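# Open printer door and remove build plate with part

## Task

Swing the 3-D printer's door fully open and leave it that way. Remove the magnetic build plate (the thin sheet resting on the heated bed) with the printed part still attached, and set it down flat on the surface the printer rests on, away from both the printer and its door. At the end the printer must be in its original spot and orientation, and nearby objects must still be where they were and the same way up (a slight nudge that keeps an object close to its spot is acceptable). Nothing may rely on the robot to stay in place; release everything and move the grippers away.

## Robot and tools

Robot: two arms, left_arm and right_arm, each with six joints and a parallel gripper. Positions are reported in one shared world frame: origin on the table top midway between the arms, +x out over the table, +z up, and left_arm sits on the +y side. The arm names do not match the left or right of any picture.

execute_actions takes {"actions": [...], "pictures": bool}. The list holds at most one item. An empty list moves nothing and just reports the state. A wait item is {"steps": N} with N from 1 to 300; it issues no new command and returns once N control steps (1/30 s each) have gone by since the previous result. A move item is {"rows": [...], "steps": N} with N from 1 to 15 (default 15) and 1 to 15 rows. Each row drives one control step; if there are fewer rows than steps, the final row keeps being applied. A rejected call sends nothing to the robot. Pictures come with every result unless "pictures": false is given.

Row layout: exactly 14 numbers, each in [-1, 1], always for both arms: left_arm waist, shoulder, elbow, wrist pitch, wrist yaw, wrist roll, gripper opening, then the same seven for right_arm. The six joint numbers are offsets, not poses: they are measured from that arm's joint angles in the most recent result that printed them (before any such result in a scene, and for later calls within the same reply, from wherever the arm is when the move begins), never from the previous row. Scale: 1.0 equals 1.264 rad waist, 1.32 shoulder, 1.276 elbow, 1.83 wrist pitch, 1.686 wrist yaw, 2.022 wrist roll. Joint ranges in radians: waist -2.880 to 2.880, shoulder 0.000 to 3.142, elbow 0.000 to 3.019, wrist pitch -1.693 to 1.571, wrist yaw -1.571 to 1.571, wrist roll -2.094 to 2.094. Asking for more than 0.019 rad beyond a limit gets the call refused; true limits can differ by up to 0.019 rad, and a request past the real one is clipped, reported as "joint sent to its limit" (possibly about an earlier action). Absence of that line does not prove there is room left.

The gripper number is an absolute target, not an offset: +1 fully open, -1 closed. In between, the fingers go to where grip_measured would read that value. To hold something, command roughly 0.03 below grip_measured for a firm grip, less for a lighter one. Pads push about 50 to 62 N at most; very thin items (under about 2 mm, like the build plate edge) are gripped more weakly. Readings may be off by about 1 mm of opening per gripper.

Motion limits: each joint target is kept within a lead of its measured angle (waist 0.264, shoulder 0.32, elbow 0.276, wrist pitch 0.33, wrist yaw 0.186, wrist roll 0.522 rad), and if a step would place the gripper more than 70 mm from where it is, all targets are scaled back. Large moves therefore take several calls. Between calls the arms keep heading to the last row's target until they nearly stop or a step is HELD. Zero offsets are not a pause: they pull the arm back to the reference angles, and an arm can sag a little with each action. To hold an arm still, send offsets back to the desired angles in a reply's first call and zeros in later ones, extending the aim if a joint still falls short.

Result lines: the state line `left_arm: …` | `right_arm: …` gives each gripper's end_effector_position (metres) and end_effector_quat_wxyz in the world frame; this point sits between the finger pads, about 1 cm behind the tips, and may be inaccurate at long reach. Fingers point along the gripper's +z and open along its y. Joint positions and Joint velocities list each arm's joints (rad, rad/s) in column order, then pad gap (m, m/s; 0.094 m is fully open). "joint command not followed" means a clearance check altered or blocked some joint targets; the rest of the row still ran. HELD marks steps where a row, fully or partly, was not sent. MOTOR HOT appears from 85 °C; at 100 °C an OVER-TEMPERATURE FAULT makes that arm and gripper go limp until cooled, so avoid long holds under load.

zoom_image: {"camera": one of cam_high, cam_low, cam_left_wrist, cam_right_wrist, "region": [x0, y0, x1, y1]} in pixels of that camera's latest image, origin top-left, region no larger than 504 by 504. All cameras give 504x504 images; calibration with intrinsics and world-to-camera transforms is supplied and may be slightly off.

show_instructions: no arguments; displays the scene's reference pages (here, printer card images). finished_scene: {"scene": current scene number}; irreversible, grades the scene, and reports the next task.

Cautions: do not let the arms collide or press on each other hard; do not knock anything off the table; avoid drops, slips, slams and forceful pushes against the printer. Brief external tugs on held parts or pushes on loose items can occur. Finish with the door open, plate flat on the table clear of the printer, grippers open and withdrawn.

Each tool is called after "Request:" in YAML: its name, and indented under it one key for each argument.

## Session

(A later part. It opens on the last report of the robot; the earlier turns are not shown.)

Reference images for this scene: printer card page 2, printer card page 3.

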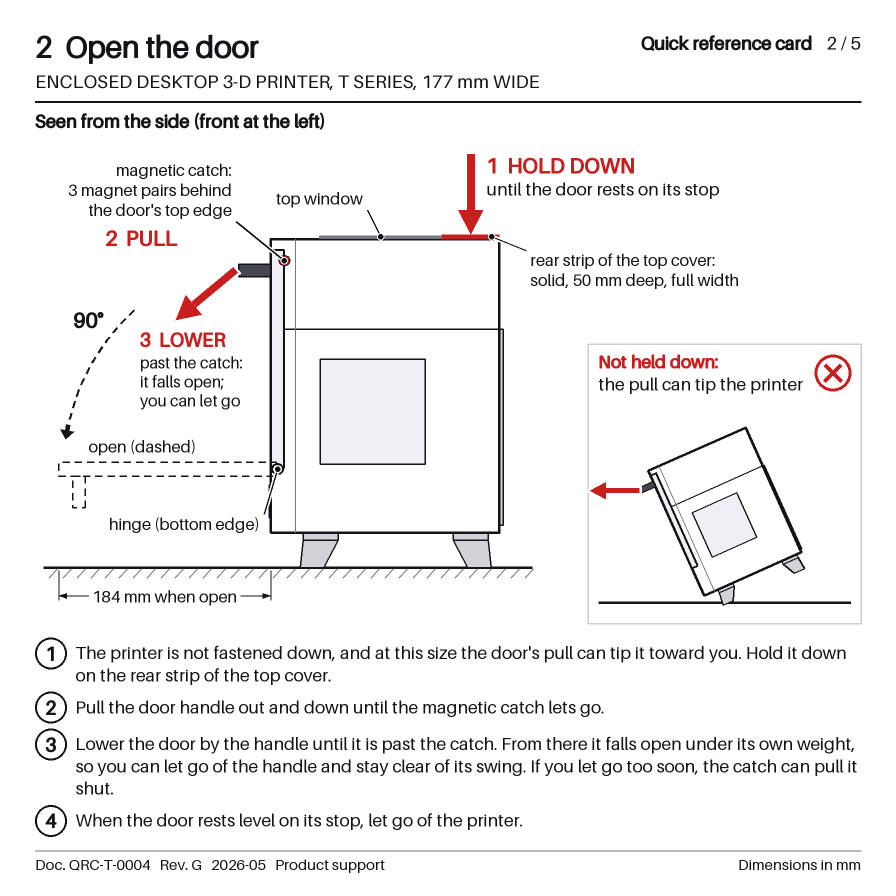

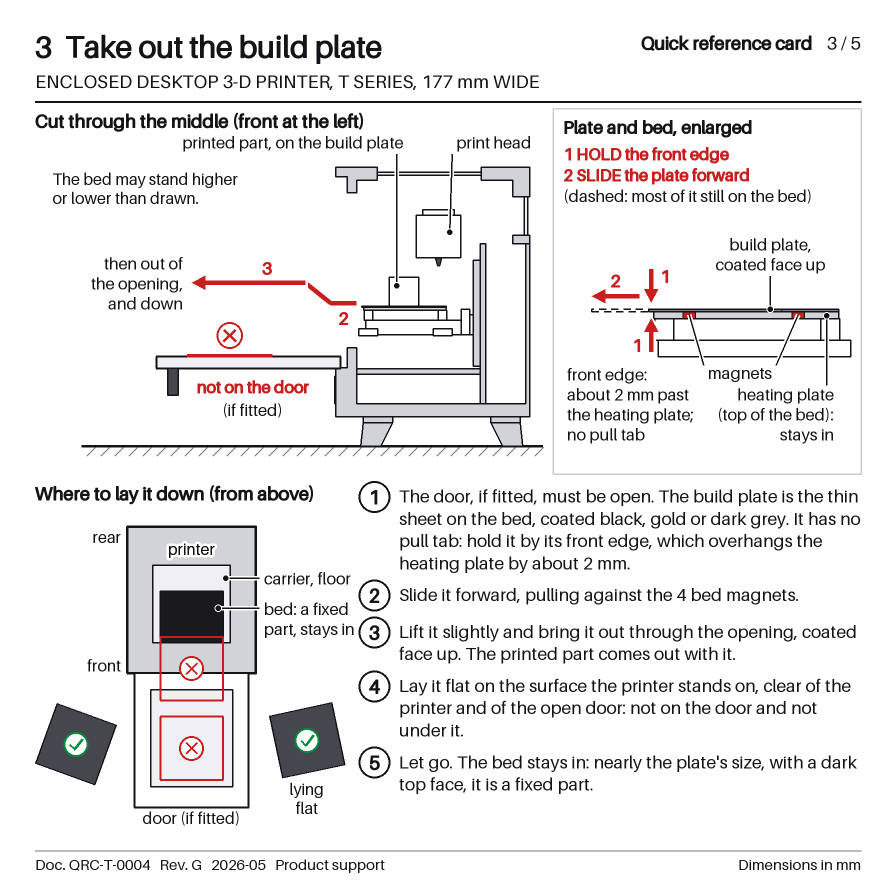

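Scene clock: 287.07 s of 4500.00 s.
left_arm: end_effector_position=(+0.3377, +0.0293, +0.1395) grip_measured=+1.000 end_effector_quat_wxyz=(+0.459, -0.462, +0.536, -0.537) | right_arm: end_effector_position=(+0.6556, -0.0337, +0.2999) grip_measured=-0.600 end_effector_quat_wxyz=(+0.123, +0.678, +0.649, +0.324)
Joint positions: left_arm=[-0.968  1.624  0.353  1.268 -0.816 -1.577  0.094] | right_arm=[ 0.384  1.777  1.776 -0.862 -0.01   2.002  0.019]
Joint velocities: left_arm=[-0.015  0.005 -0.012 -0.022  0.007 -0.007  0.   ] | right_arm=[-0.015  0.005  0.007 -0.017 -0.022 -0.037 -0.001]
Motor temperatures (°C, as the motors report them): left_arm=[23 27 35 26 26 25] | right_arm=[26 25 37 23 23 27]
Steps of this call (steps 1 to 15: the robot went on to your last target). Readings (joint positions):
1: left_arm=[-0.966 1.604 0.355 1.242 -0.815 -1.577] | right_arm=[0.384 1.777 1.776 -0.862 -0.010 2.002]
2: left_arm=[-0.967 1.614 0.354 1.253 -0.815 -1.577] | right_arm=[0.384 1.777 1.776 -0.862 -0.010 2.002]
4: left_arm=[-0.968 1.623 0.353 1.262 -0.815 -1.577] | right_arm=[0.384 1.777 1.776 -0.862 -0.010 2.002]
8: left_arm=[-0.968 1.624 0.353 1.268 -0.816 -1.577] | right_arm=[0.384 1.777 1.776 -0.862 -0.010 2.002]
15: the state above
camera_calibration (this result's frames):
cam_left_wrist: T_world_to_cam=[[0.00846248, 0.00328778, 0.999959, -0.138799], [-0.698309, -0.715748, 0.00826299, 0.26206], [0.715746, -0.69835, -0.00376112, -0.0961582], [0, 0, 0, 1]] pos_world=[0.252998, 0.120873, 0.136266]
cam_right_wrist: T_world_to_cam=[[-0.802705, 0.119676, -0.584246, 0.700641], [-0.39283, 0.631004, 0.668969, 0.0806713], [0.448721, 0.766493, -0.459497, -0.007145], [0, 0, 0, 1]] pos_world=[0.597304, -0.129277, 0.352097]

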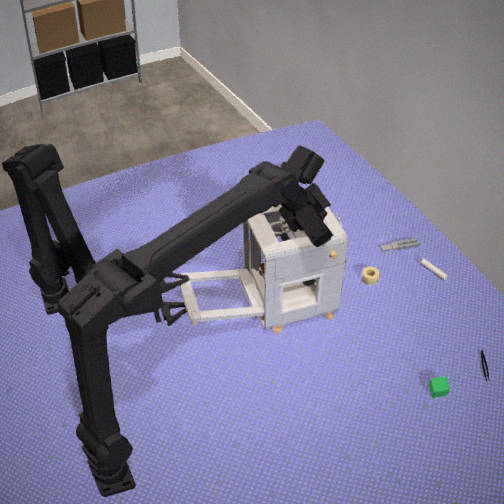

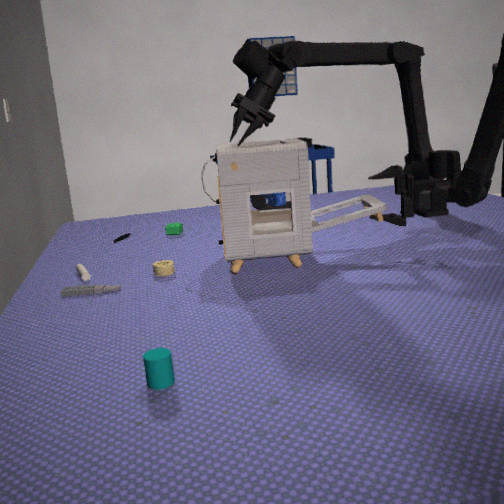

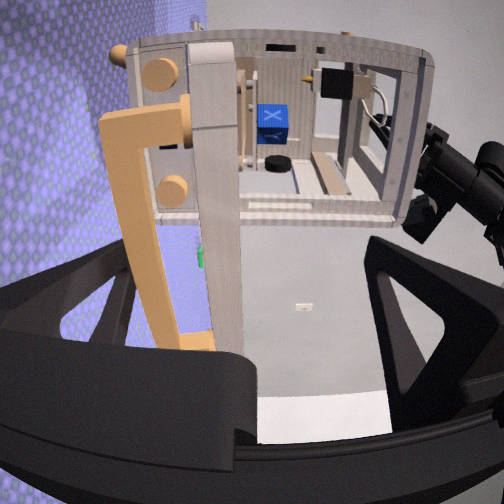

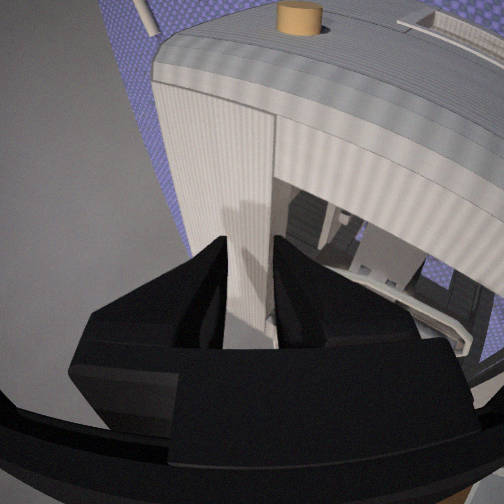

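Request:
execute_actions:
  actions:
    - {"rows":[[0,0.012,0,0.01,0,0,1,0,0.015,0.025,0,0,0,-0.6],[0,0.024,0,0.02,0,0,1,0,0.015,0.025,0,0,0,-0.6],[0,0.036,0,0.03,0,0,1,0,0.015,0.025,0,0,0,-0.6],[0,0.048,0,0.04,0,0,1,0,0.015,0.025,0,0,0,-0.6],[0,0.06,0,0.05,0,0,1,0,0.015,0.025,0,0,0,-0.6],[0,0.072,0,0.06,0,0,1,0,0.015,0.025,0,0,0,-0.6],[0,0.084,0,0.07,0,0,1,0,0.015,0.025,0,0,0,-0.6],[0,0.096,0,0.08,0,0,1,0,0.015,0.025,0,0,0,-0.6],[0,0.108,0.003,0.09,0,0,1,0,0.015,0.025,0,0,0,-0.6],[0,0.12,0.005,0.1,0,0,1,0,0.015,0.025,0,0,0,-0.6],[0,0.132,0.007,0.11,0,0,1,0,0.015,0.025,0,0,0,-0.6],[0,0.144,0.009,0.119,0,0,1,0,0.015,0.025,0,0,0,-0.6],[0,0.156,0.011,0.128,0,0,1,0,0.015,0.025,0,0,0,-0.6],[0,0.167,0.013,0.136,0,0,1,0,0.015,0.025,0,0,0,-0.6],[0,0.176,0.015,0.143,0,0,1,0,0.015,0.025,0,0,0,-0.6]],"steps":15}
  pictures: false

Request:
execute_actions:
  actions:
    - {"steps":15}

Scene clock: 300.90 s of 4500.00 s.
left_arm: end_effector_position=(+0.3363, +0.0314, +0.1002) grip_measured=+1.000 end_effector_quat_wxyz=(+0.459, -0.462, +0.533, -0.540) | right_arm: end_effector_position=(+0.6556, -0.0337, +0.2999) grip_measured=-0.600 end_effector_quat_wxyz=(+0.123, +0.678, +0.649, +0.324)
Joint positions: left_arm=[-0.968  1.827  0.352  1.48  -0.816 -1.577  0.094] | right_arm=[ 0.384  1.777  1.776 -0.862 -0.01   2.002  0.019]
Joint velocities: left_arm=[0.005 0.386 0.027 0.462 0.066 0.037 0.   ] | right_arm=[-0.015  0.005  0.002 -0.012  0.022  0.022  0.   ]
Motor temperatures (°C, as the motors report them): left_arm=[23 27 34 26 26 25] | right_arm=[26 25 37 23 23 27]
Steps of this call (steps 1 to 15: the robot went on to your last target; steps 16 to 90: nothing new was sent; then 10.33 s passed at rest; steps 91 to 105: all 15 steps of this action). Readings (joint positions):
91: left_arm=[-0.968 1.625 0.353 1.268 -0.816 -1.577] | right_arm=[0.384 1.777 1.776 -0.862 -0.010 2.002]
92: left_arm=[-0.968 1.628 0.353 1.271 -0.816 -1.577] | right_arm=[0.384 1.777 1.776 -0.862 -0.010 2.002]
94: left_arm=[-0.968 1.646 0.352 1.292 -0.816 -1.577] | right_arm=[0.384 1.777 1.776 -0.862 -0.010 2.002]
98: left_arm=[-0.968 1.714 0.352 1.358 -0.816 -1.577] | right_arm=[0.384 1.777 1.776 -0.862 -0.010 2.002]
105: the state above

Scene clock: 301.40 s of 4500.00 s.
left_arm: end_effector_position=(+0.3370, +0.0304, +0.0972) grip_measured=+1.000 end_effector_quat_wxyz=(+0.458, -0.463, +0.529, -0.544) | right_arm: end_effector_position=(+0.6556, -0.0337, +0.2999) grip_measured=-0.600 end_effector_quat_wxyz=(+0.123, +0.678, +0.649, +0.324)
Joint positions: left_arm=[-0.968  1.854  0.358  1.513 -0.816 -1.577  0.094] | right_arm=[ 0.384  1.777  1.776 -0.862 -0.01   2.002  0.019]
Joint velocities: left_arm=[-0.015 -0.005 -0.022 -0.012 -0.051  0.007  0.   ] | right_arm=[0.005 0.005 0.007 0.007 0.007 0.007 0.001]
Motor temperatures (°C, as the motors report them): left_arm=[23 27 34 26 26 25] | right_arm=[26 25 37 23 23 27]
Steps of this call (steps 1 to 15: the robot went on to your last target). Readings (joint positions):
1: left_arm=[-0.968 1.839 0.353 1.493 -0.816 -1.577] | right_arm=[0.384 1.777 1.776 -0.862 -0.010 2.002]
2: left_arm=[-0.968 1.847 0.354 1.500 -0.816 -1.577] | right_arm=[0.384 1.777 1.776 -0.862 -0.010 2.002]
4: left_arm=[-0.968 1.854 0.355 1.506 -0.816 -1.577] | right_arm=[0.384 1.777 1.776 -0.862 -0.010 2.002]
8: left_arm=[-0.968 1.854 0.357 1.512 -0.816 -1.577] | right_arm=[0.384 1.777 1.776 -0.862 -0.010 2.002]
15: the state above
camera_calibration (this result's frames):
cam_left_wrist: T_world_to_cam=[[-0.00234961, 0.0189992, 0.999817, -0.0933826], [-0.698419, -0.71559, 0.0119568, 0.262319], [0.715686, -0.698262, 0.0149507, -0.0969152], [0, 0, 0, 1]] pos_world=[0.25235, 0.121815, 0.0916779]
cam_right_wrist: T_world_to_cam=[[-0.802705, 0.119676, -0.584246, 0.700641], [-0.39283, 0.631004, 0.668969, 0.0806713], [0.448721, 0.766493, -0.459497, -0.007145], [0, 0, 0, 1]] pos_world=[0.597304, -0.129277, 0.352097]

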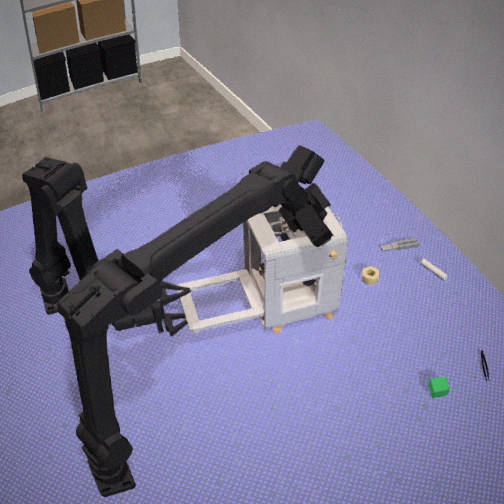

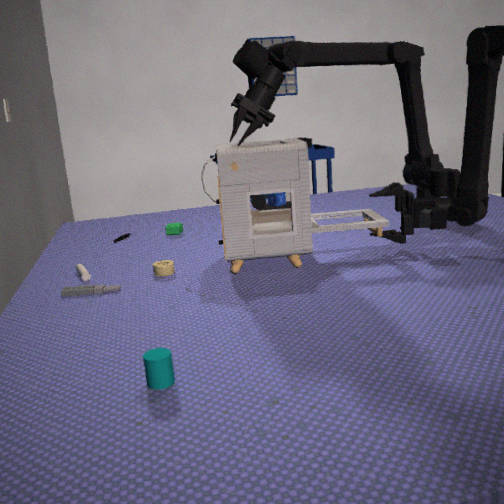

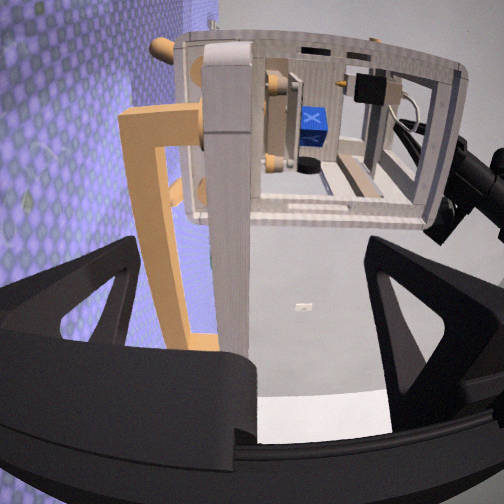

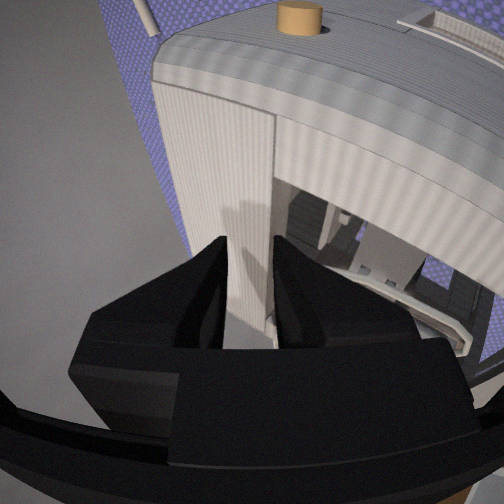

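Request:
execute_actions:
  actions:
    - {"rows":[[-0.006,-0.002,-0.004,0.004,-0.004,0,1,0,0.015,0.025,0,0,0,-0.6],[-0.012,-0.004,-0.008,0.007,-0.008,0,1,0,0.015,0.025,0,0,0,-0.6],[-0.018,-0.006,-0.012,0.01,-0.012,0,1,0,0.015,0.025,0,0,0,-0.6],[-0.024,-0.008,-0.016,0.012,-0.016,0,1,0,0.015,0.025,0,0,0,-0.6],[-0.03,-0.01,-0.02,0.013,-0.02,0,1,0,0.015,0.025,0,0,0,-0.6],[-0.036,-0.012,-0.024,0.014,-0.024,0,1,0,0.015,0.025,0,0,0,-0.6],[-0.042,-0.014,-0.028,0.015,-0.028,0,1,0,0.015,0.025,0,0,0,-0.6],[-0.048,-0.016,-0.032,0.016,-0.032,0,1,0,0.015,0.025,0,0,0,-0.6],[-0.054,-0.018,-0.036,0.017,-0.036,0,1,0,0.015,0.025,0,0,0,-0.6],[-0.06,-0.02,-0.04,0.018,-0.04,0,1,0,0.015,0.025,0,0,0,-0.6],[-0.066,-0.022,-0.043,0.019,-0.044,0,1,0,0.015,0.025,0,0,0,-0.6],[-0.072,-0.024,-0.046,0.02,-0.048,0,1,0,0.015,0.025,0,0,0,-0.6],[-0.078,-0.026,-0.05,0.022,-0.053,0,1,0,0.015,0.025,0,0,0,-0.6]],"steps":15}
  pictures: false

Request:
execute_actions:
  actions:
    - {"steps":10}

Scene clock: 321.33 s of 4500.00 s.
left_arm: end_effector_position=(+0.3037, +0.0345, +0.0980) grip_measured=+1.000 end_effector_quat_wxyz=(+0.458, -0.461, +0.535, -0.540) | right_arm: end_effector_position=(+0.6556, -0.0337, +0.2999) grip_measured=-0.600 end_effector_quat_wxyz=(+0.123, +0.678, +0.649, +0.324)
Joint positions: left_arm=[-1.058  1.829  0.298  1.534 -0.901 -1.577  0.094] | right_arm=[ 0.384  1.777  1.776 -0.862 -0.01   2.002  0.019]
Joint velocities: left_arm=[-0.122 -0.063 -0.071  0.032 -0.022 -0.066  0.   ] | right_arm=[ 0.005 -0.015  0.007 -0.012 -0.022 -0.022 -0.001]
Motor temperatures (°C, as the motors report them): left_arm=[23 27 33 26 26 25] | right_arm=[26 25 37 23 23 27]
Steps of this call (steps 1 to 15: the robot went on to your last target; steps 16 to 90: nothing new was sent; then 16.43 s passed at rest; steps 91 to 105: all 15 steps of this action). Readings (joint positions):
91: left_arm=[-0.968 1.854 0.358 1.513 -0.817 -1.577] | right_arm=[0.384 1.777 1.776 -0.862 -0.010 2.002]
92: left_arm=[-0.968 1.854 0.357 1.513 -0.822 -1.577] | right_arm=[0.384 1.777 1.776 -0.862 -0.010 2.002]
94: left_arm=[-0.973 1.854 0.352 1.514 -0.834 -1.577] | right_arm=[0.384 1.777 1.776 -0.862 -0.010 2.002]
98: left_arm=[-1.003 1.849 0.329 1.520 -0.861 -1.577] | right_arm=[0.384 1.777 1.776 -0.862 -0.010 2.002]
105: the state above

Scene clock: 321.67 s of 4500.00 s.
left_arm: end_effector_position=(+0.3024, +0.0341, +0.0987) grip_measured=+1.000 end_effector_quat_wxyz=(+0.457, -0.460, +0.535, -0.541) | right_arm: end_effector_position=(+0.6556, -0.0337, +0.2999) grip_measured=-0.600 end_effector_quat_wxyz=(+0.123, +0.678, +0.649, +0.324)
Joint positions: left_arm=[-1.062  1.827  0.296  1.536 -0.902 -1.577  0.094] | right_arm=[ 0.384  1.777  1.776 -0.862 -0.01   2.002  0.019]
Joint velocities: left_arm=[-0.015  0.005  0.012 -0.002 -0.095  0.022  0.   ] | right_arm=[-0.005 -0.005 -0.012 -0.027 -0.007 -0.066 -0.003]
Motor temperatures (°C, as the motors report them): left_arm=[23 27 33 26 26 25] | right_arm=[26 25 37 23 23 27]
Steps of this call (steps 1 to 10: the robot went on to your last target). Readings (joint positions):
1: left_arm=[-1.060 1.827 0.297 1.535 -0.901 -1.577] | right_arm=[0.384 1.777 1.776 -0.862 -0.010 2.002]
2: left_arm=[-1.062 1.827 0.296 1.535 -0.902 -1.577] | right_arm=[0.384 1.777 1.776 -0.862 -0.010 2.002]
4: left_arm=[-1.062 1.827 0.296 1.536 -0.902 -1.577] | right_arm=[0.384 1.777 1.776 -0.862 -0.010 2.002]
8: left_arm=[-1.062 1.827 0.296 1.536 -0.902 -1.577] | right_arm=[0.384 1.777 1.776 -0.862 -0.010 2.002]
10: the state above
camera_calibration (this result's frames):
cam_left_wrist: T_world_to_cam=[[0.0045816, 0.0097655, 0.999942, -0.0967616], [-0.704056, -0.710072, 0.0101605, 0.242474], [0.710129, -0.704062, 0.0036222, -0.0665419], [0, 0, 0, 1]] pos_world=[0.218412, 0.126269, 0.0945333]
cam_right_wrist: T_world_to_cam=[[-0.802705, 0.119676, -0.584246, 0.700641], [-0.39283, 0.631004, 0.668969, 0.0806713], [0.448721, 0.766493, -0.459497, -0.007145], [0, 0, 0, 1]] pos_world=[0.597304, -0.129277, 0.352097]

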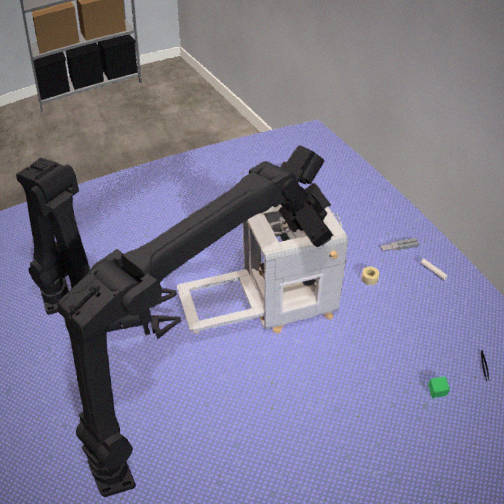

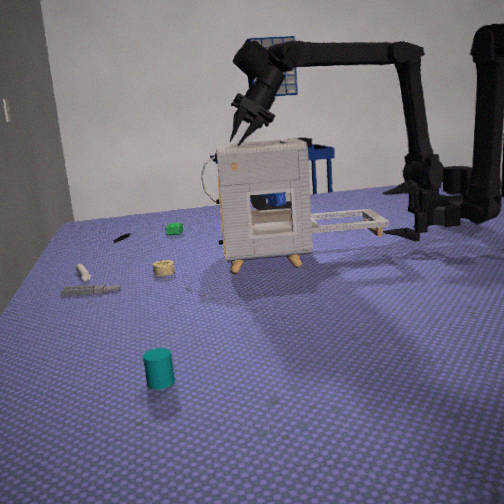

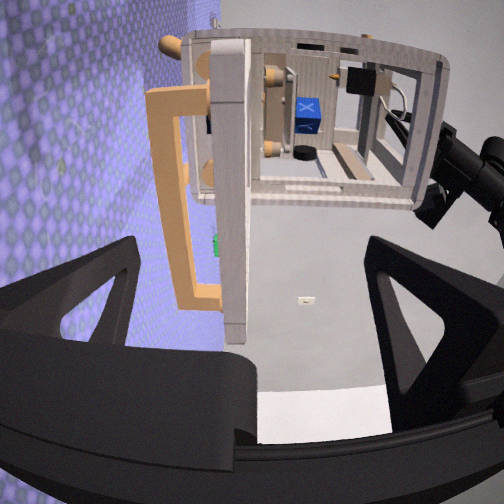

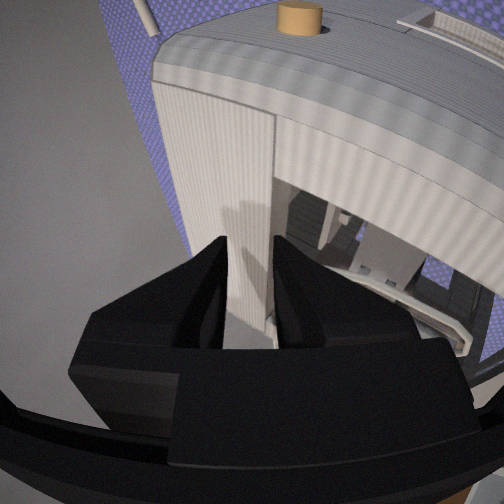

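Request:
execute_actions:
  actions:
    - {"rows":[[0,-0.019,0,-0.013,0,0,0.9,0,0.015,0.025,0,0,0,-0.6],[0,-0.037,0,-0.027,0,0,0.8,0,0.015,0.025,0,0,0,-0.6],[0,-0.056,0,-0.04,0,0,0.7,0,0.015,0.025,0,0,0,-0.6],[0,-0.074,0,-0.054,0,0,0.55,0,0.015,0.025,0,0,0,-0.6],[0,-0.093,0,-0.068,0,0,0.4,0,0.015,0.025,0,0,0,-0.6],[0,-0.112,0,-0.081,0,0,0.25,0,0.015,0.025,0,0,0,-0.6],[0,-0.13,0,-0.095,0,0,0.1,0,0.015,0.025,0,0,0,-0.6],[0,-0.149,0,-0.108,0,0,-0.05,0,0.015,0.025,0,0,0,-0.6],[0,-0.167,0,-0.122,0,0,-0.2,0,0.015,0.025,0,0,0,-0.6],[0,-0.186,0,-0.135,0,0,-0.35,0,0.015,0.025,0,0,0,-0.6],[0,-0.205,0,-0.149,0,0,-0.5,0,0.015,0.025,0,0,0,-0.6],[0,-0.223,0,-0.162,0,0,-0.6,0,0.015,0.025,0,0,0,-0.6],[0,-0.242,0,-0.176,0,0,-0.7,0,0.015,0.025,0,0,0,-0.6],[0,-0.26,0,-0.19,0,0,-0.8,0,0.015,0.025,0,0,0,-0.6],[0,-0.279,0,-0.203,0,0,-0.87,0,0.015,0.025,0,0,0,-0.6]],"steps":15}
  pictures: false

Request:
execute_actions:
  actions:
    - {"steps":20}

Scene clock: 351.83 s of 4500.00 s.
left_arm: end_effector_position=(+0.3030, +0.0330, +0.1582) grip_measured=-0.828 end_effector_quat_wxyz=(+0.456, -0.461, +0.532, -0.545) | right_arm: end_effector_position=(+0.6556, -0.0337, +0.2999) grip_measured=-0.600 end_effector_quat_wxyz=(+0.123, +0.678, +0.649, +0.324)
Joint positions: left_arm=[-1.062  1.505  0.296  1.224 -0.902 -1.577  0.008] | right_arm=[ 0.384  1.777  1.776 -0.862 -0.01   2.002  0.019]
Joint velocities: left_arm=[ 0.005 -0.698  0.012 -0.74   0.037  0.022 -0.082] | right_arm=[ 0.005  0.005 -0.007 -0.002 -0.037 -0.007 -0.   ]
Motor temperatures (°C, as the motors report them): left_arm=[23 27 33 26 26 25] | right_arm=[26 26 37 23 23 27]
Steps of this call (steps 1 to 15: the robot went on to your last target; steps 16 to 90: nothing new was sent; then 26.67 s passed at rest; steps 91 to 105: all 15 steps of this action). Readings (joint positions):
91: left_arm=[-1.062 1.826 0.296 1.533 -0.902 -1.577] | right_arm=[0.384 1.777 1.776 -0.862 -0.010 2.002]
92: left_arm=[-1.062 1.821 0.296 1.523 -0.902 -1.577] | right_arm=[0.384 1.777 1.776 -0.862 -0.010 2.002]
94: left_arm=[-1.062 1.793 0.296 1.486 -0.902 -1.577] | right_arm=[0.384 1.777 1.776 -0.862 -0.010 2.002]
98: left_arm=[-1.062 1.687 0.296 1.394 -0.902 -1.577] | right_arm=[0.384 1.777 1.776 -0.862 -0.010 2.002]
105: the state above

Scene clock: 352.50 s of 4500.00 s.
left_arm: end_effector_position=(+0.3022, +0.0345, +0.1685) grip_measured=-0.868 end_effector_quat_wxyz=(+0.456, -0.461, +0.530, -0.546) | right_arm: end_effector_position=(+0.6556, -0.0337, +0.2999) grip_measured=-0.600 end_effector_quat_wxyz=(+0.123, +0.678, +0.649, +0.324)
Joint positions: left_arm=[-1.062  1.451  0.296  1.175 -0.902 -1.577  0.006] | right_arm=[ 0.384  1.777  1.776 -0.862 -0.01   2.002  0.019]
Joint velocities: left_arm=[-0.005 -0.005 -0.002 -0.007  0.007  0.022 -0.   ] | right_arm=[-0.024 -0.015 -0.017 -0.022  0.022  0.007 -0.001]
Motor temperatures (°C, as the motors report them): left_arm=[23 27 33 26 26 25] | right_arm=[26 26 37 23 23 27]
Steps of this call (steps 1 to 20: the robot went on to your last target). Readings (joint positions):
1: left_arm=[-1.062 1.484 0.296 1.204 -0.902 -1.577] | right_arm=[0.384 1.777 1.776 -0.862 -0.010 2.002]
2: left_arm=[-1.062 1.467 0.296 1.193 -0.902 -1.577] | right_arm=[0.384 1.777 1.776 -0.862 -0.010 2.002]
4: left_arm=[-1.062 1.452 0.296 1.183 -0.902 -1.577] | right_arm=[0.384 1.777 1.776 -0.862 -0.010 2.002]
8: left_arm=[-1.062 1.451 0.296 1.175 -0.902 -1.577] | right_arm=[0.384 1.777 1.776 -0.862 -0.010 2.002]
20: the state above
camera_calibration (this result's frames):
cam_left_wrist: T_world_to_cam=[[-0.00248495, 0.0224202, 0.999746, -0.164894], [-0.704142, -0.709918, 0.0141703, 0.241226], [0.710055, -0.703928, 0.0175511, -0.0687178], [0, 0, 0, 1]] pos_world=[0.218241, 0.126575, 0.16264]
cam_right_wrist: T_world_to_cam=[[-0.802705, 0.119676, -0.584246, 0.700641], [-0.39283, 0.631004, 0.668969, 0.0806713], [0.448721, 0.766493, -0.459497, -0.007145], [0, 0, 0, 1]] pos_world=[0.597304, -0.129277, 0.352097]

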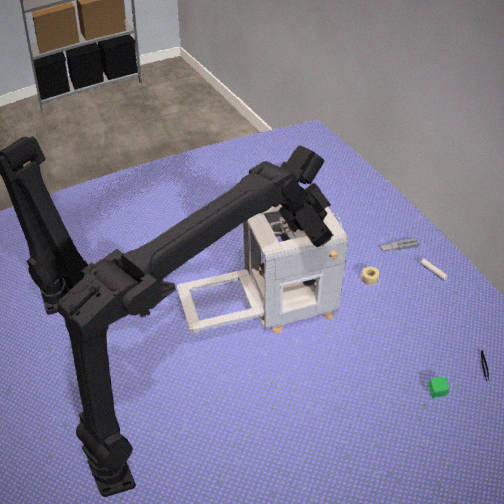

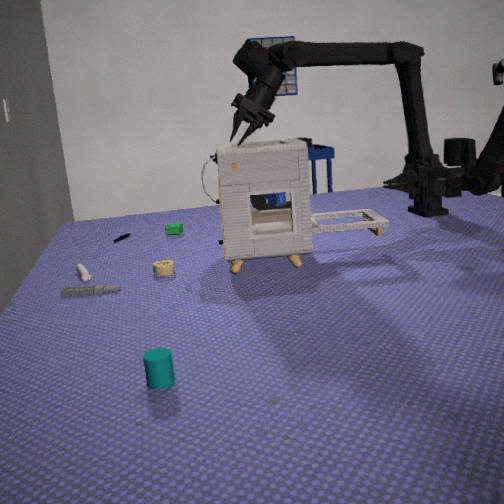

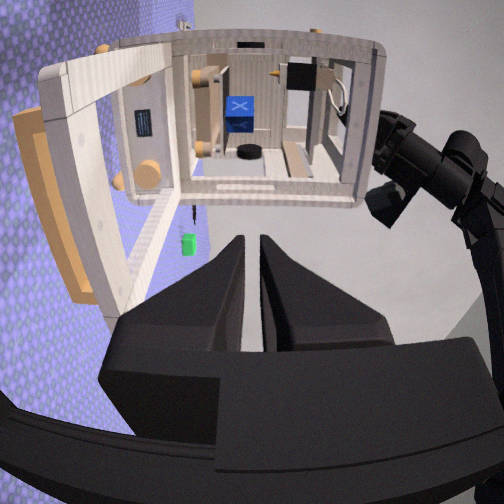

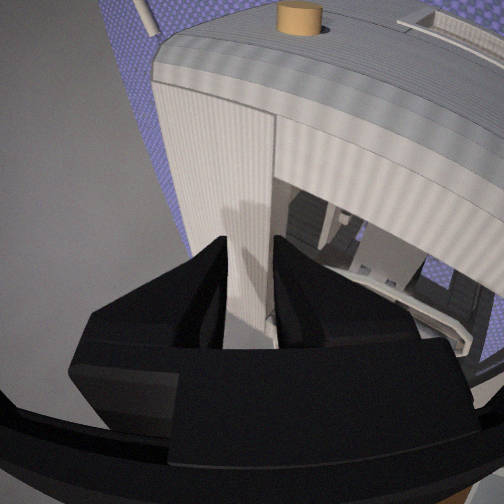

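Request:
zoom_image:
  camera: "cam_low"
  region: [290, 120, 504, 270]

Request:
zoom_image:
  camera: "cam_left_wrist"
  region: [150, 40, 310, 200]

Region (290, 120, 504, 270) of cam_low's 504x504 image, scaled by 2.355, with more detail than that image has; it fills the top 353 rows of this view, and the rest is white.

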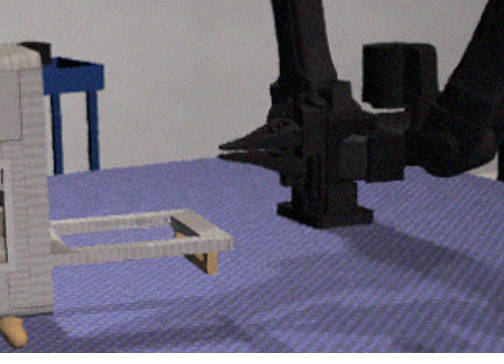

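Region (150, 40, 310, 200) of cam_left_wrist's 504x504 image, scaled by 3.150, with more detail than that image has.

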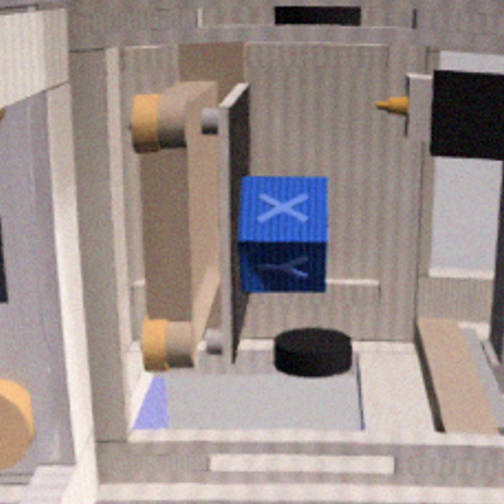

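Request:
execute_actions:
  actions:
    - {"rows":[[0.012,0.005,0.02,-0.012,0.01,-0.003,-0.87,0,0.015,0.025,0,0,0,-0.6],[0.024,0.01,0.038,-0.026,0.02,-0.007,-0.87,0,0.015,0.025,0,0,0,-0.6],[0.036,0.015,0.055,-0.04,0.029,-0.01,-0.87,0,0.015,0.025,0,0,0,-0.6],[0.049,0.02,0.072,-0.055,0.039,-0.013,-0.87,0,0.015,0.025,0,0,0,-0.6],[0.061,0.025,0.089,-0.07,0.049,-0.017,-0.87,0,0.015,0.025,0,0,0,-0.6],[0.073,0.03,0.105,-0.085,0.059,-0.02,-0.87,0,0.015,0.025,0,0,0,-0.6],[0.086,0.035,0.121,-0.1,0.068,-0.023,-0.87,0,0.015,0.025,0,0,0,-0.6],[0.098,0.04,0.137,-0.115,0.078,-0.027,-0.87,0,0.015,0.025,0,0,0,-0.6],[0.11,0.045,0.153,-0.13,0.088,-0.03,-0.87,0,0.015,0.025,0,0,0,-0.6],[0.122,0.05,0.169,-0.145,0.098,-0.033,-0.87,0,0.015,0.025,0,0,0,-0.6],[0.135,0.055,0.185,-0.16,0.107,-0.037,-0.87,0,0.015,0.025,0,0,0,-0.6],[0.147,0.06,0.201,-0.175,0.117,-0.04,-0.87,0,0.015,0.025,0,0,0,-0.6],[0.16,0.065,0.217,-0.19,0.127,-0.044,-0.87,0,0.015,0.025,0,0,0,-0.6],[0.172,0.07,0.233,-0.205,0.137,-0.047,-0.87,0,0.015,0.025,0,0,0,-0.6],[0.184,0.076,0.25,-0.22,0.146,-0.05,-0.87,0,0.015,0.025,0,0,0,-0.6]],"steps":15}
  pictures: false

Request:
execute_actions:
  actions:
    - {"steps":12}

Scene clock: 408.23 s of 4500.00 s.
left_arm: end_effector_position=(+0.4012, -0.0067, +0.1660) grip_measured=-0.868 end_effector_quat_wxyz=(+0.431, -0.468, +0.579, -0.509) | right_arm: end_effector_position=(+0.6556, -0.0337, +0.2999) grip_measured=-0.600 end_effector_quat_wxyz=(+0.123, +0.678, +0.649, +0.324)
Joint positions: left_arm=[-0.865  1.528  0.551  0.837 -0.673 -1.636  0.006] | right_arm=[ 0.384  1.777  1.776 -0.862 -0.01   2.002  0.019]
Joint velocities: left_arm=[ 0.454  0.171  0.554 -0.799  0.432 -0.154  0.001] | right_arm=[-0.005 -0.005 -0.007  0.017  0.007 -0.007 -0.   ]
Motor temperatures (°C, as the motors report them): left_arm=[23 27 33 26 26 25] | right_arm=[26 26 38 22 23 27]
Steps of this call (steps 1 to 15: the robot went on to your last target; steps 16 to 90: nothing new was sent; then 52.23 s passed at rest; steps 91 to 105: all 15 steps of this action). Readings (joint positions):
91: left_arm=[-1.061 1.451 0.296 1.172 -0.896 -1.577] | right_arm=[0.384 1.777 1.776 -0.862 -0.010 2.002]
92: left_arm=[-1.058 1.451 0.298 1.164 -0.884 -1.577] | right_arm=[0.384 1.777 1.776 -0.862 -0.010 2.002]
94: left_arm=[-1.042 1.455 0.315 1.128 -0.854 -1.579] | right_arm=[0.384 1.777 1.776 -0.862 -0.010 2.002]
98: left_arm=[-0.978 1.482 0.401 1.027 -0.788 -1.594] | right_arm=[0.384 1.777 1.776 -0.862 -0.010 2.002]
105: the state above

Scene clock: 408.63 s of 4500.00 s.
left_arm: end_effector_position=(+0.4214, -0.0031, +0.1646) grip_measured=-0.868 end_effector_quat_wxyz=(+0.430, -0.484, +0.577, -0.498) | right_arm: end_effector_position=(+0.6556, -0.0337, +0.2999) grip_measured=-0.600 end_effector_quat_wxyz=(+0.123, +0.678, +0.649, +0.324)
Joint positions: left_arm=[-0.827  1.544  0.593  0.782 -0.659 -1.66   0.006] | right_arm=[ 0.384  1.777  1.776 -0.862 -0.01   2.002  0.019]
Joint velocities: left_arm=[ 0.005 -0.005 -0.002  0.017 -0.022  0.022  0.001] | right_arm=[-0.005  0.005 -0.007  0.007  0.022  0.037 -0.001]
Motor temperatures (°C, as the motors report them): left_arm=[23 27 33 26 26 25] | right_arm=[26 26 38 22 23 27]
Steps of this call (steps 1 to 12: the robot went on to your last target). Readings (joint positions):
1: left_arm=[-0.852 1.534 0.568 0.814 -0.664 -1.641] | right_arm=[0.384 1.777 1.776 -0.862 -0.010 2.002]
2: left_arm=[-0.840 1.539 0.581 0.801 -0.661 -1.645] | right_arm=[0.384 1.777 1.776 -0.862 -0.010 2.002]
4: left_arm=[-0.828 1.544 0.592 0.789 -0.660 -1.651] | right_arm=[0.384 1.777 1.776 -0.862 -0.010 2.002]
8: left_arm=[-0.827 1.544 0.593 0.782 -0.659 -1.658] | right_arm=[0.384 1.777 1.776 -0.862 -0.010 2.002]
12: the state above
camera_calibration (this result's frames):
cam_left_wrist: T_world_to_cam=[[0.134936, -0.0357952, 0.990208, -0.216283], [-0.700689, -0.710043, 0.0698159, 0.287918], [0.700591, -0.703248, -0.120892, -0.152964], [0, 0, 0, 1]] pos_world=[0.338091, 0.0891208, 0.175572]
cam_right_wrist: T_world_to_cam=[[-0.802705, 0.119676, -0.584246, 0.700641], [-0.39283, 0.631004, 0.668969, 0.0806713], [0.448721, 0.766493, -0.459497, -0.007145], [0, 0, 0, 1]] pos_world=[0.597304, -0.129277, 0.352097]

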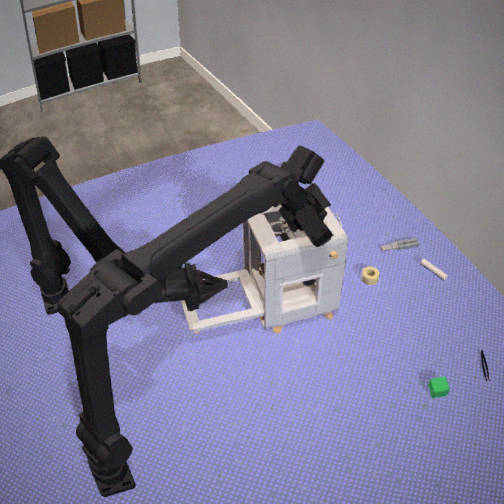

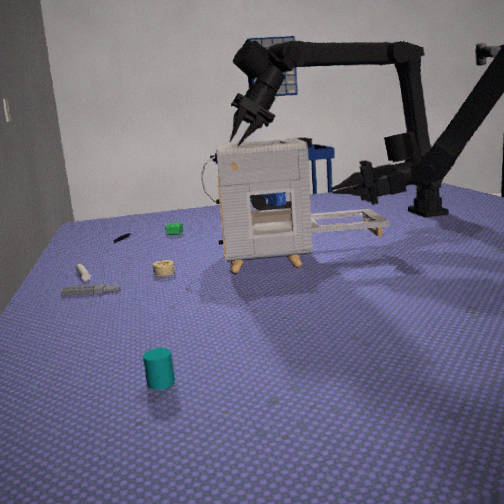

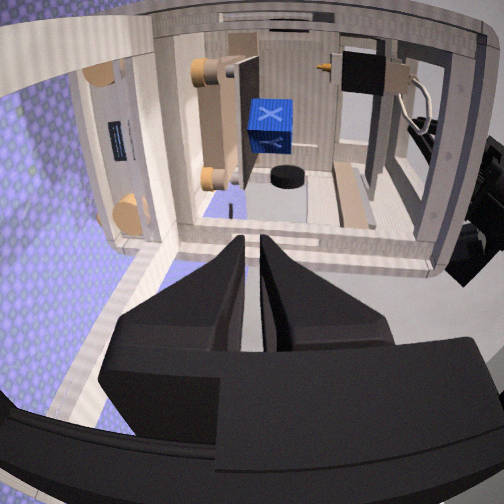

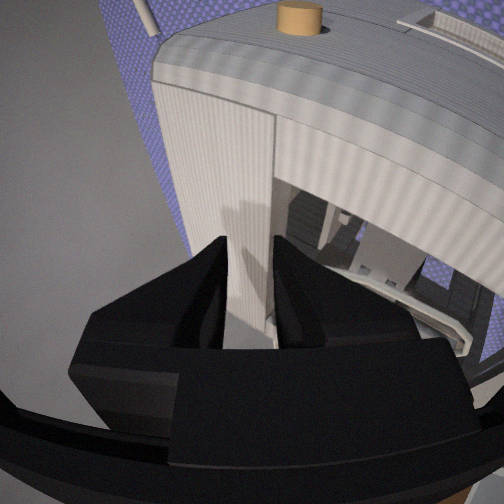

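Request:
execute_actions:
  actions:
    - {"rows":[[0.008,0.004,0.02,-0.008,0.007,-0.01,-0.87,0,0.015,0.025,0,0,0,-0.6],[0.016,0.008,0.03,-0.018,0.013,-0.013,-0.87,0,0.015,0.025,0,0,0,-0.6],[0.024,0.012,0.04,-0.029,0.02,-0.016,-0.87,0,0.015,0.025,0,0,0,-0.6],[0.032,0.017,0.05,-0.04,0.027,-0.019,-0.87,0,0.015,0.025,0,0,0,-0.6],[0.04,0.021,0.06,-0.051,0.033,-0.022,-0.87,0,0.015,0.025,0,0,0,-0.6],[0.048,0.025,0.07,-0.062,0.04,-0.025,-0.87,0,0.015,0.025,0,0,0,-0.6],[0.056,0.029,0.08,-0.073,0.047,-0.028,-0.87,0,0.015,0.025,0,0,0,-0.6],[0.064,0.033,0.09,-0.084,0.053,-0.031,-0.87,0,0.015,0.025,0,0,0,-0.6],[0.072,0.037,0.1,-0.095,0.06,-0.034,-0.87,0,0.015,0.025,0,0,0,-0.6],[0.08,0.041,0.11,-0.106,0.067,-0.037,-0.87,0,0.015,0.025,0,0,0,-0.6],[0.088,0.046,0.12,-0.117,0.073,-0.04,-0.87,0,0.015,0.025,0,0,0,-0.6],[0.096,0.05,0.13,-0.128,0.08,-0.043,-0.87,0,0.015,0.025,0,0,0,-0.6],[0.104,0.054,0.14,-0.138,0.087,-0.046,-0.87,0,0.015,0.025,0,0,0,-0.6],[0.112,0.058,0.15,-0.148,0.094,-0.049,-0.87,0,0.015,0.025,0,0,0,-0.6],[0.119,0.062,0.16,-0.158,0.1,-0.051,-0.87,0,0.015,0.025,0,0,0,-0.6]],"steps":15}
  pictures: false

Request:
execute_actions:
  actions:
    - {"steps":15}

Scene clock: 426.90 s of 4500.00 s.
left_arm: end_effector_position=(+0.4838, +0.0001, +0.1443) grip_measured=-0.868 end_effector_quat_wxyz=(+0.388, -0.512, +0.614, -0.458) | right_arm: end_effector_position=(+0.6556, -0.0337, +0.2999) grip_measured=-0.600 end_effector_quat_wxyz=(+0.123, +0.678, +0.649, +0.324)
Joint positions: left_arm=[-0.7    1.604  0.74   0.54  -0.503 -1.725  0.006] | right_arm=[ 0.384  1.777  1.776 -0.862 -0.01   2.002  0.019]
Joint velocities: left_arm=[ 0.298  0.151  0.354 -0.574  0.33  -0.168  0.   ] | right_arm=[-0.005 -0.005  0.012  0.012  0.066  0.007 -0.   ]
Motor temperatures (°C, as the motors report them): left_arm=[23 27 34 26 26 25] | right_arm=[26 26 38 22 23 27]
Steps of this call (steps 1 to 30: the robot went on to your last target; steps 31 to 90: nothing new was sent; then 14.77 s passed at rest; steps 91 to 105: all 15 steps of this action). Readings (joint positions):
91: left_arm=[-0.827 1.544 0.593 0.781 -0.656 -1.663] | right_arm=[0.384 1.777 1.776 -0.862 -0.010 2.002]
92: left_arm=[-0.826 1.544 0.593 0.776 -0.648 -1.664] | right_arm=[0.384 1.777 1.776 -0.862 -0.010 2.002]
94: left_arm=[-0.819 1.545 0.600 0.751 -0.627 -1.670] | right_arm=[0.384 1.777 1.776 -0.862 -0.010 2.002]
98: left_arm=[-0.780 1.565 0.645 0.677 -0.582 -1.687] | right_arm=[0.384 1.777 1.776 -0.862 -0.010 2.002]
105: the state above

Scene clock: 427.40 s of 4500.00 s.
left_arm: end_effector_position=(+0.4956, +0.0065, +0.1411) grip_measured=-0.868 end_effector_quat_wxyz=(+0.383, -0.526, +0.611, -0.450) | right_arm: end_effector_position=(+0.6556, -0.0337, +0.2999) grip_measured=-0.600 end_effector_quat_wxyz=(+0.123, +0.678, +0.649, +0.324)
Joint positions: left_arm=[-0.676  1.616  0.764  0.503 -0.494 -1.747  0.006] | right_arm=[ 0.384  1.777  1.776 -0.862 -0.01   2.002  0.019]
Joint velocities: left_arm=[-0.005  0.005 -0.002 -0.002 -0.037 -0.007 -0.   ] | right_arm=[-0.015 -0.005 -0.017  0.007 -0.037 -0.007  0.001]
Motor temperatures (°C, as the motors report them): left_arm=[23 27 34 26 26 25] | right_arm=[26 26 38 22 23 27]
Steps of this call (steps 1 to 15: the robot went on to your last target). Readings (joint positions):
1: left_arm=[-0.691 1.609 0.751 0.525 -0.498 -1.730] | right_arm=[0.384 1.777 1.776 -0.862 -0.010 2.002]
2: left_arm=[-0.685 1.613 0.758 0.516 -0.496 -1.733] | right_arm=[0.384 1.777 1.776 -0.862 -0.010 2.002]
4: left_arm=[-0.677 1.616 0.764 0.508 -0.495 -1.738] | right_arm=[0.384 1.777 1.776 -0.862 -0.010 2.002]
8: left_arm=[-0.676 1.616 0.764 0.503 -0.494 -1.744] | right_arm=[0.384 1.777 1.776 -0.862 -0.010 2.002]
15: the state above
camera_calibration (this result's frames):
cam_left_wrist: T_world_to_cam=[[0.304112, -0.0414977, 0.951732, -0.281134], [-0.671788, -0.717689, 0.183367, 0.318085], [0.675439, -0.695126, -0.246135, -0.170995], [0, 0, 0, 1]] pos_world=[0.414679, 0.0977566, 0.16715]
cam_right_wrist: T_world_to_cam=[[-0.802705, 0.119676, -0.584246, 0.700641], [-0.39283, 0.631004, 0.668969, 0.0806713], [0.448721, 0.766493, -0.459497, -0.007145], [0, 0, 0, 1]] pos_world=[0.597304, -0.129277, 0.352097]

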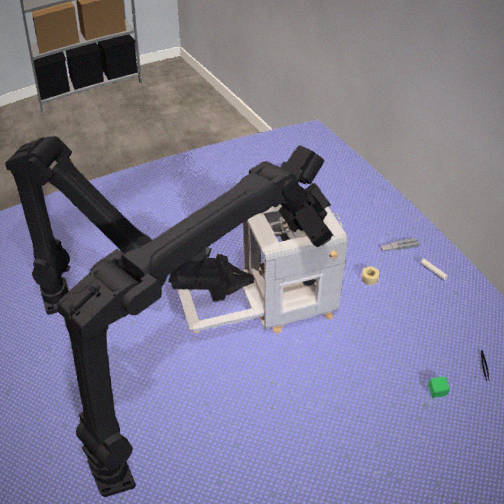

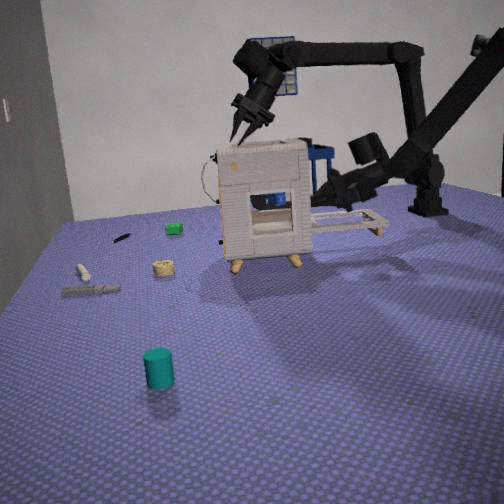

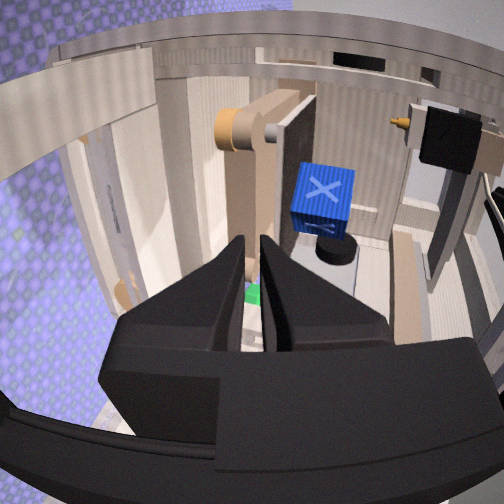

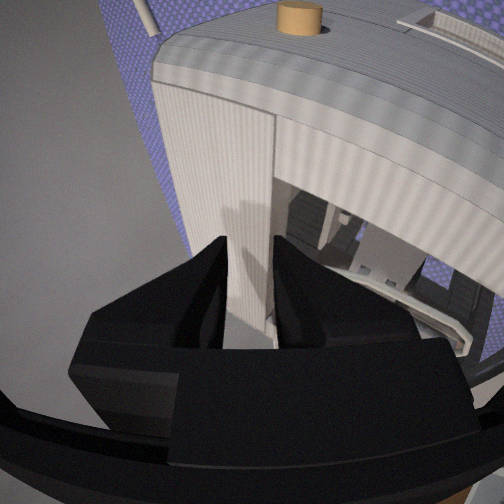

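Request:
execute_actions:
  actions:
    - {"rows":[[0.002,0.003,0.02,0,0.002,0,-0.87,0,0.015,0.025,0,0,0,-0.6],[0.003,0.006,0.026,0,0.003,0,-0.87,0,0.015,0.025,0,0,0,-0.6],[0.004,0.009,0.03,0,0.004,0,-0.87,0,0.015,0.025,0,0,0,-0.6],[0.005,0.012,0.033,0,0.005,0,-0.87,0,0.015,0.025,0,0,0,-0.6],[0.006,0.015,0.036,0,0.006,0,-0.87,0,0.015,0.025,0,0,0,-0.6],[0.007,0.018,0.04,0,0.007,0,-0.87,0,0.015,0.025,0,0,0,-0.6],[0.008,0.021,0.043,0,0.008,0,-0.87,0,0.015,0.025,0,0,0,-0.6],[0.009,0.024,0.047,0,0.009,0,-0.87,0,0.015,0.025,0,0,0,-0.6],[0.011,0.027,0.051,0,0.01,0,-0.87,0,0.015,0.025,0,0,0,-0.6],[0.012,0.03,0.055,0,0.011,0,-0.87,0,0.015,0.025,0,0,0,-0.6],[0.013,0.033,0.059,0,0.011,0,-0.87,0,0.015,0.025,0,0,0,-0.6]],"steps":15}
  pictures: false

Request:
execute_actions:
  actions:
    - {"steps":10}

Request:
zoom_image:
  camera: "cam_left_wrist"
  region: [190, 140, 330, 280]

Scene clock: 450.23 s of 4500.00 s.
left_arm: end_effector_position=(+0.5084, -0.0019, +0.1407) grip_measured=-0.868 end_effector_quat_wxyz=(+0.380, -0.525, +0.611, -0.455) | right_arm: end_effector_position=(+0.6556, -0.0337, +0.2999) grip_measured=-0.600 end_effector_quat_wxyz=(+0.123, +0.678, +0.649, +0.324)
Joint positions: left_arm=[-0.669  1.649  0.804  0.503 -0.479 -1.748  0.006] | right_arm=[ 0.384  1.777  1.776 -0.862 -0.01   2.002  0.019]
Joint velocities: left_arm=[ 0.005  0.005 -0.007  0.002 -0.066  0.051  0.001] | right_arm=[-0.015 -0.015  0.007 -0.012 -0.007  0.051 -0.001]
Motor temperatures (°C, as the motors report them): left_arm=[23 27 34 26 26 25] | right_arm=[26 26 38 22 23 27]
Steps of this call (steps 1 to 15: the robot went on to your last target; steps 16 to 90: nothing new was sent; then 19.33 s passed at rest; steps 91 to 105: all 15 steps of this action). Readings (joint positions):
91: left_arm=[-0.676 1.616 0.764 0.503 -0.494 -1.748] | right_arm=[0.384 1.777 1.776 -0.862 -0.010 2.002]
92: left_arm=[-0.676 1.616 0.764 0.503 -0.493 -1.748] | right_arm=[0.384 1.777 1.776 -0.862 -0.010 2.002]
94: left_arm=[-0.676 1.616 0.765 0.503 -0.490 -1.748] | right_arm=[0.384 1.777 1.776 -0.862 -0.010 2.002]
98: left_arm=[-0.676 1.625 0.776 0.503 -0.484 -1.748] | right_arm=[0.384 1.777 1.776 -0.862 -0.010 2.002]
105: the state above

Scene clock: 450.57 s of 4500.00 s.
left_arm: end_effector_position=(+0.5088, -0.0013, +0.1407) grip_measured=-0.868 end_effector_quat_wxyz=(+0.380, -0.525, +0.611, -0.455) | right_arm: end_effector_position=(+0.6556, -0.0337, +0.2999) grip_measured=-0.600 end_effector_quat_wxyz=(+0.123, +0.678, +0.649, +0.324)
Joint positions: left_arm=[-0.668  1.649  0.804  0.503 -0.479 -1.748  0.006] | right_arm=[ 0.384  1.777  1.776 -0.862 -0.01   2.002  0.019]
Joint velocities: left_arm=[-0.024 -0.015  0.002  0.007 -0.007  0.022  0.001] | right_arm=[ 0.015 -0.015 -0.007 -0.017 -0.022 -0.051 -0.001]
Motor temperatures (°C, as the motors report them): left_arm=[23 27 34 26 26 25] | right_arm=[26 26 38 22 23 27]
Steps of this call (steps 1 to 10: the robot went on to your last target). Readings (joint positions):
1: left_arm=[-0.669 1.649 0.804 0.503 -0.479 -1.748] | right_arm=[0.384 1.777 1.776 -0.862 -0.010 2.002]
2: left_arm=[-0.668 1.649 0.804 0.503 -0.479 -1.748] | right_arm=[0.384 1.777 1.776 -0.862 -0.010 2.002]
4: left_arm=[-0.668 1.649 0.804 0.503 -0.479 -1.748] | right_arm=[0.384 1.777 1.776 -0.862 -0.010 2.002]
8: left_arm=[-0.668 1.649 0.804 0.503 -0.479 -1.748] | right_arm=[0.384 1.777 1.776 -0.862 -0.010 2.002]
10: the state above
camera_calibration (this result's frames):
cam_left_wrist: T_world_to_cam=[[0.302207, -0.0350863, 0.952597, -0.284232], [-0.676755, -0.711671, 0.188485, 0.323219], [0.671322, -0.701636, -0.238817, -0.184354], [0, 0, 0, 1]] pos_world=[0.428398, 0.0907037, 0.16581]
cam_right_wrist: T_world_to_cam=[[-0.802705, 0.119676, -0.584246, 0.700641], [-0.39283, 0.631004, 0.668969, 0.0806713], [0.448721, 0.766493, -0.459497, -0.007145], [0, 0, 0, 1]] pos_world=[0.597304, -0.129277, 0.352097]

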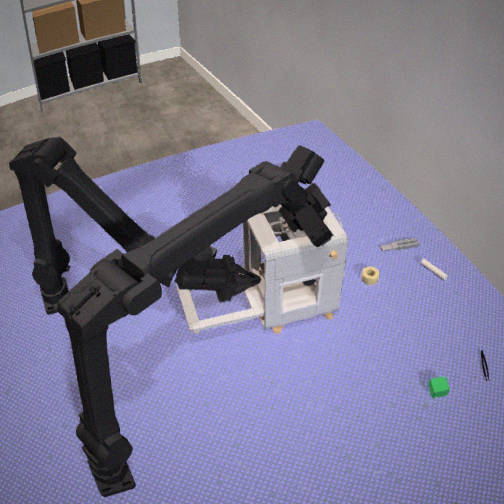

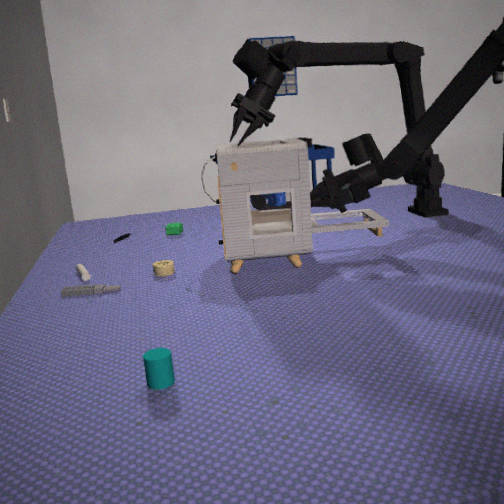

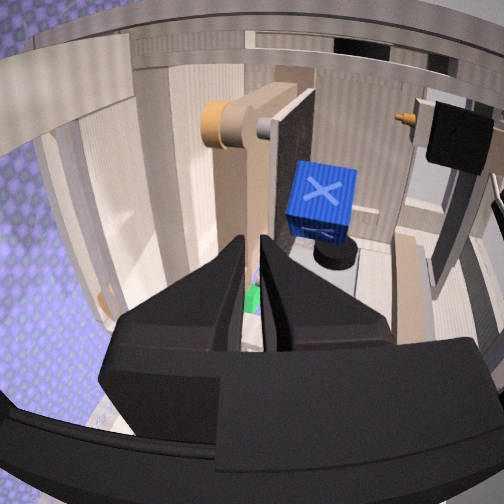

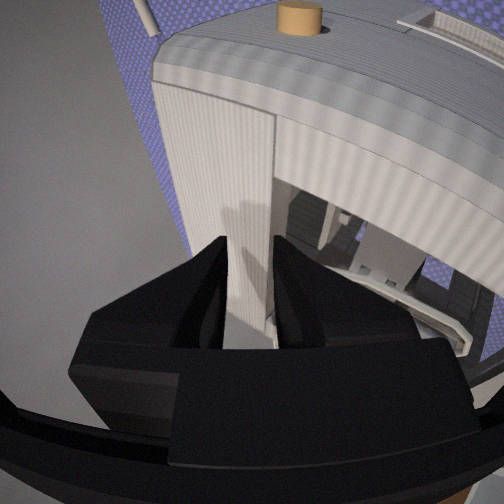

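Region (190, 140, 330, 280) of cam_left_wrist's 504x504 image, scaled by 3.600, with more detail than that image has.

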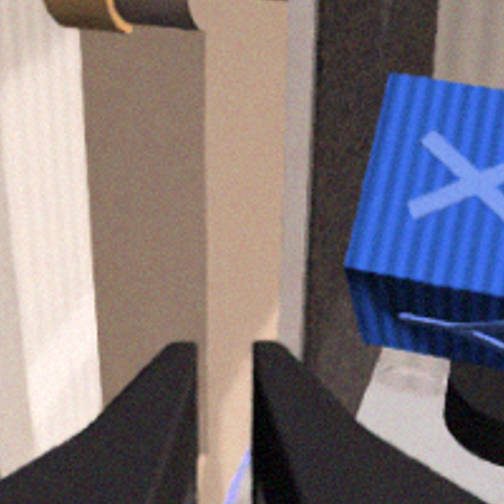

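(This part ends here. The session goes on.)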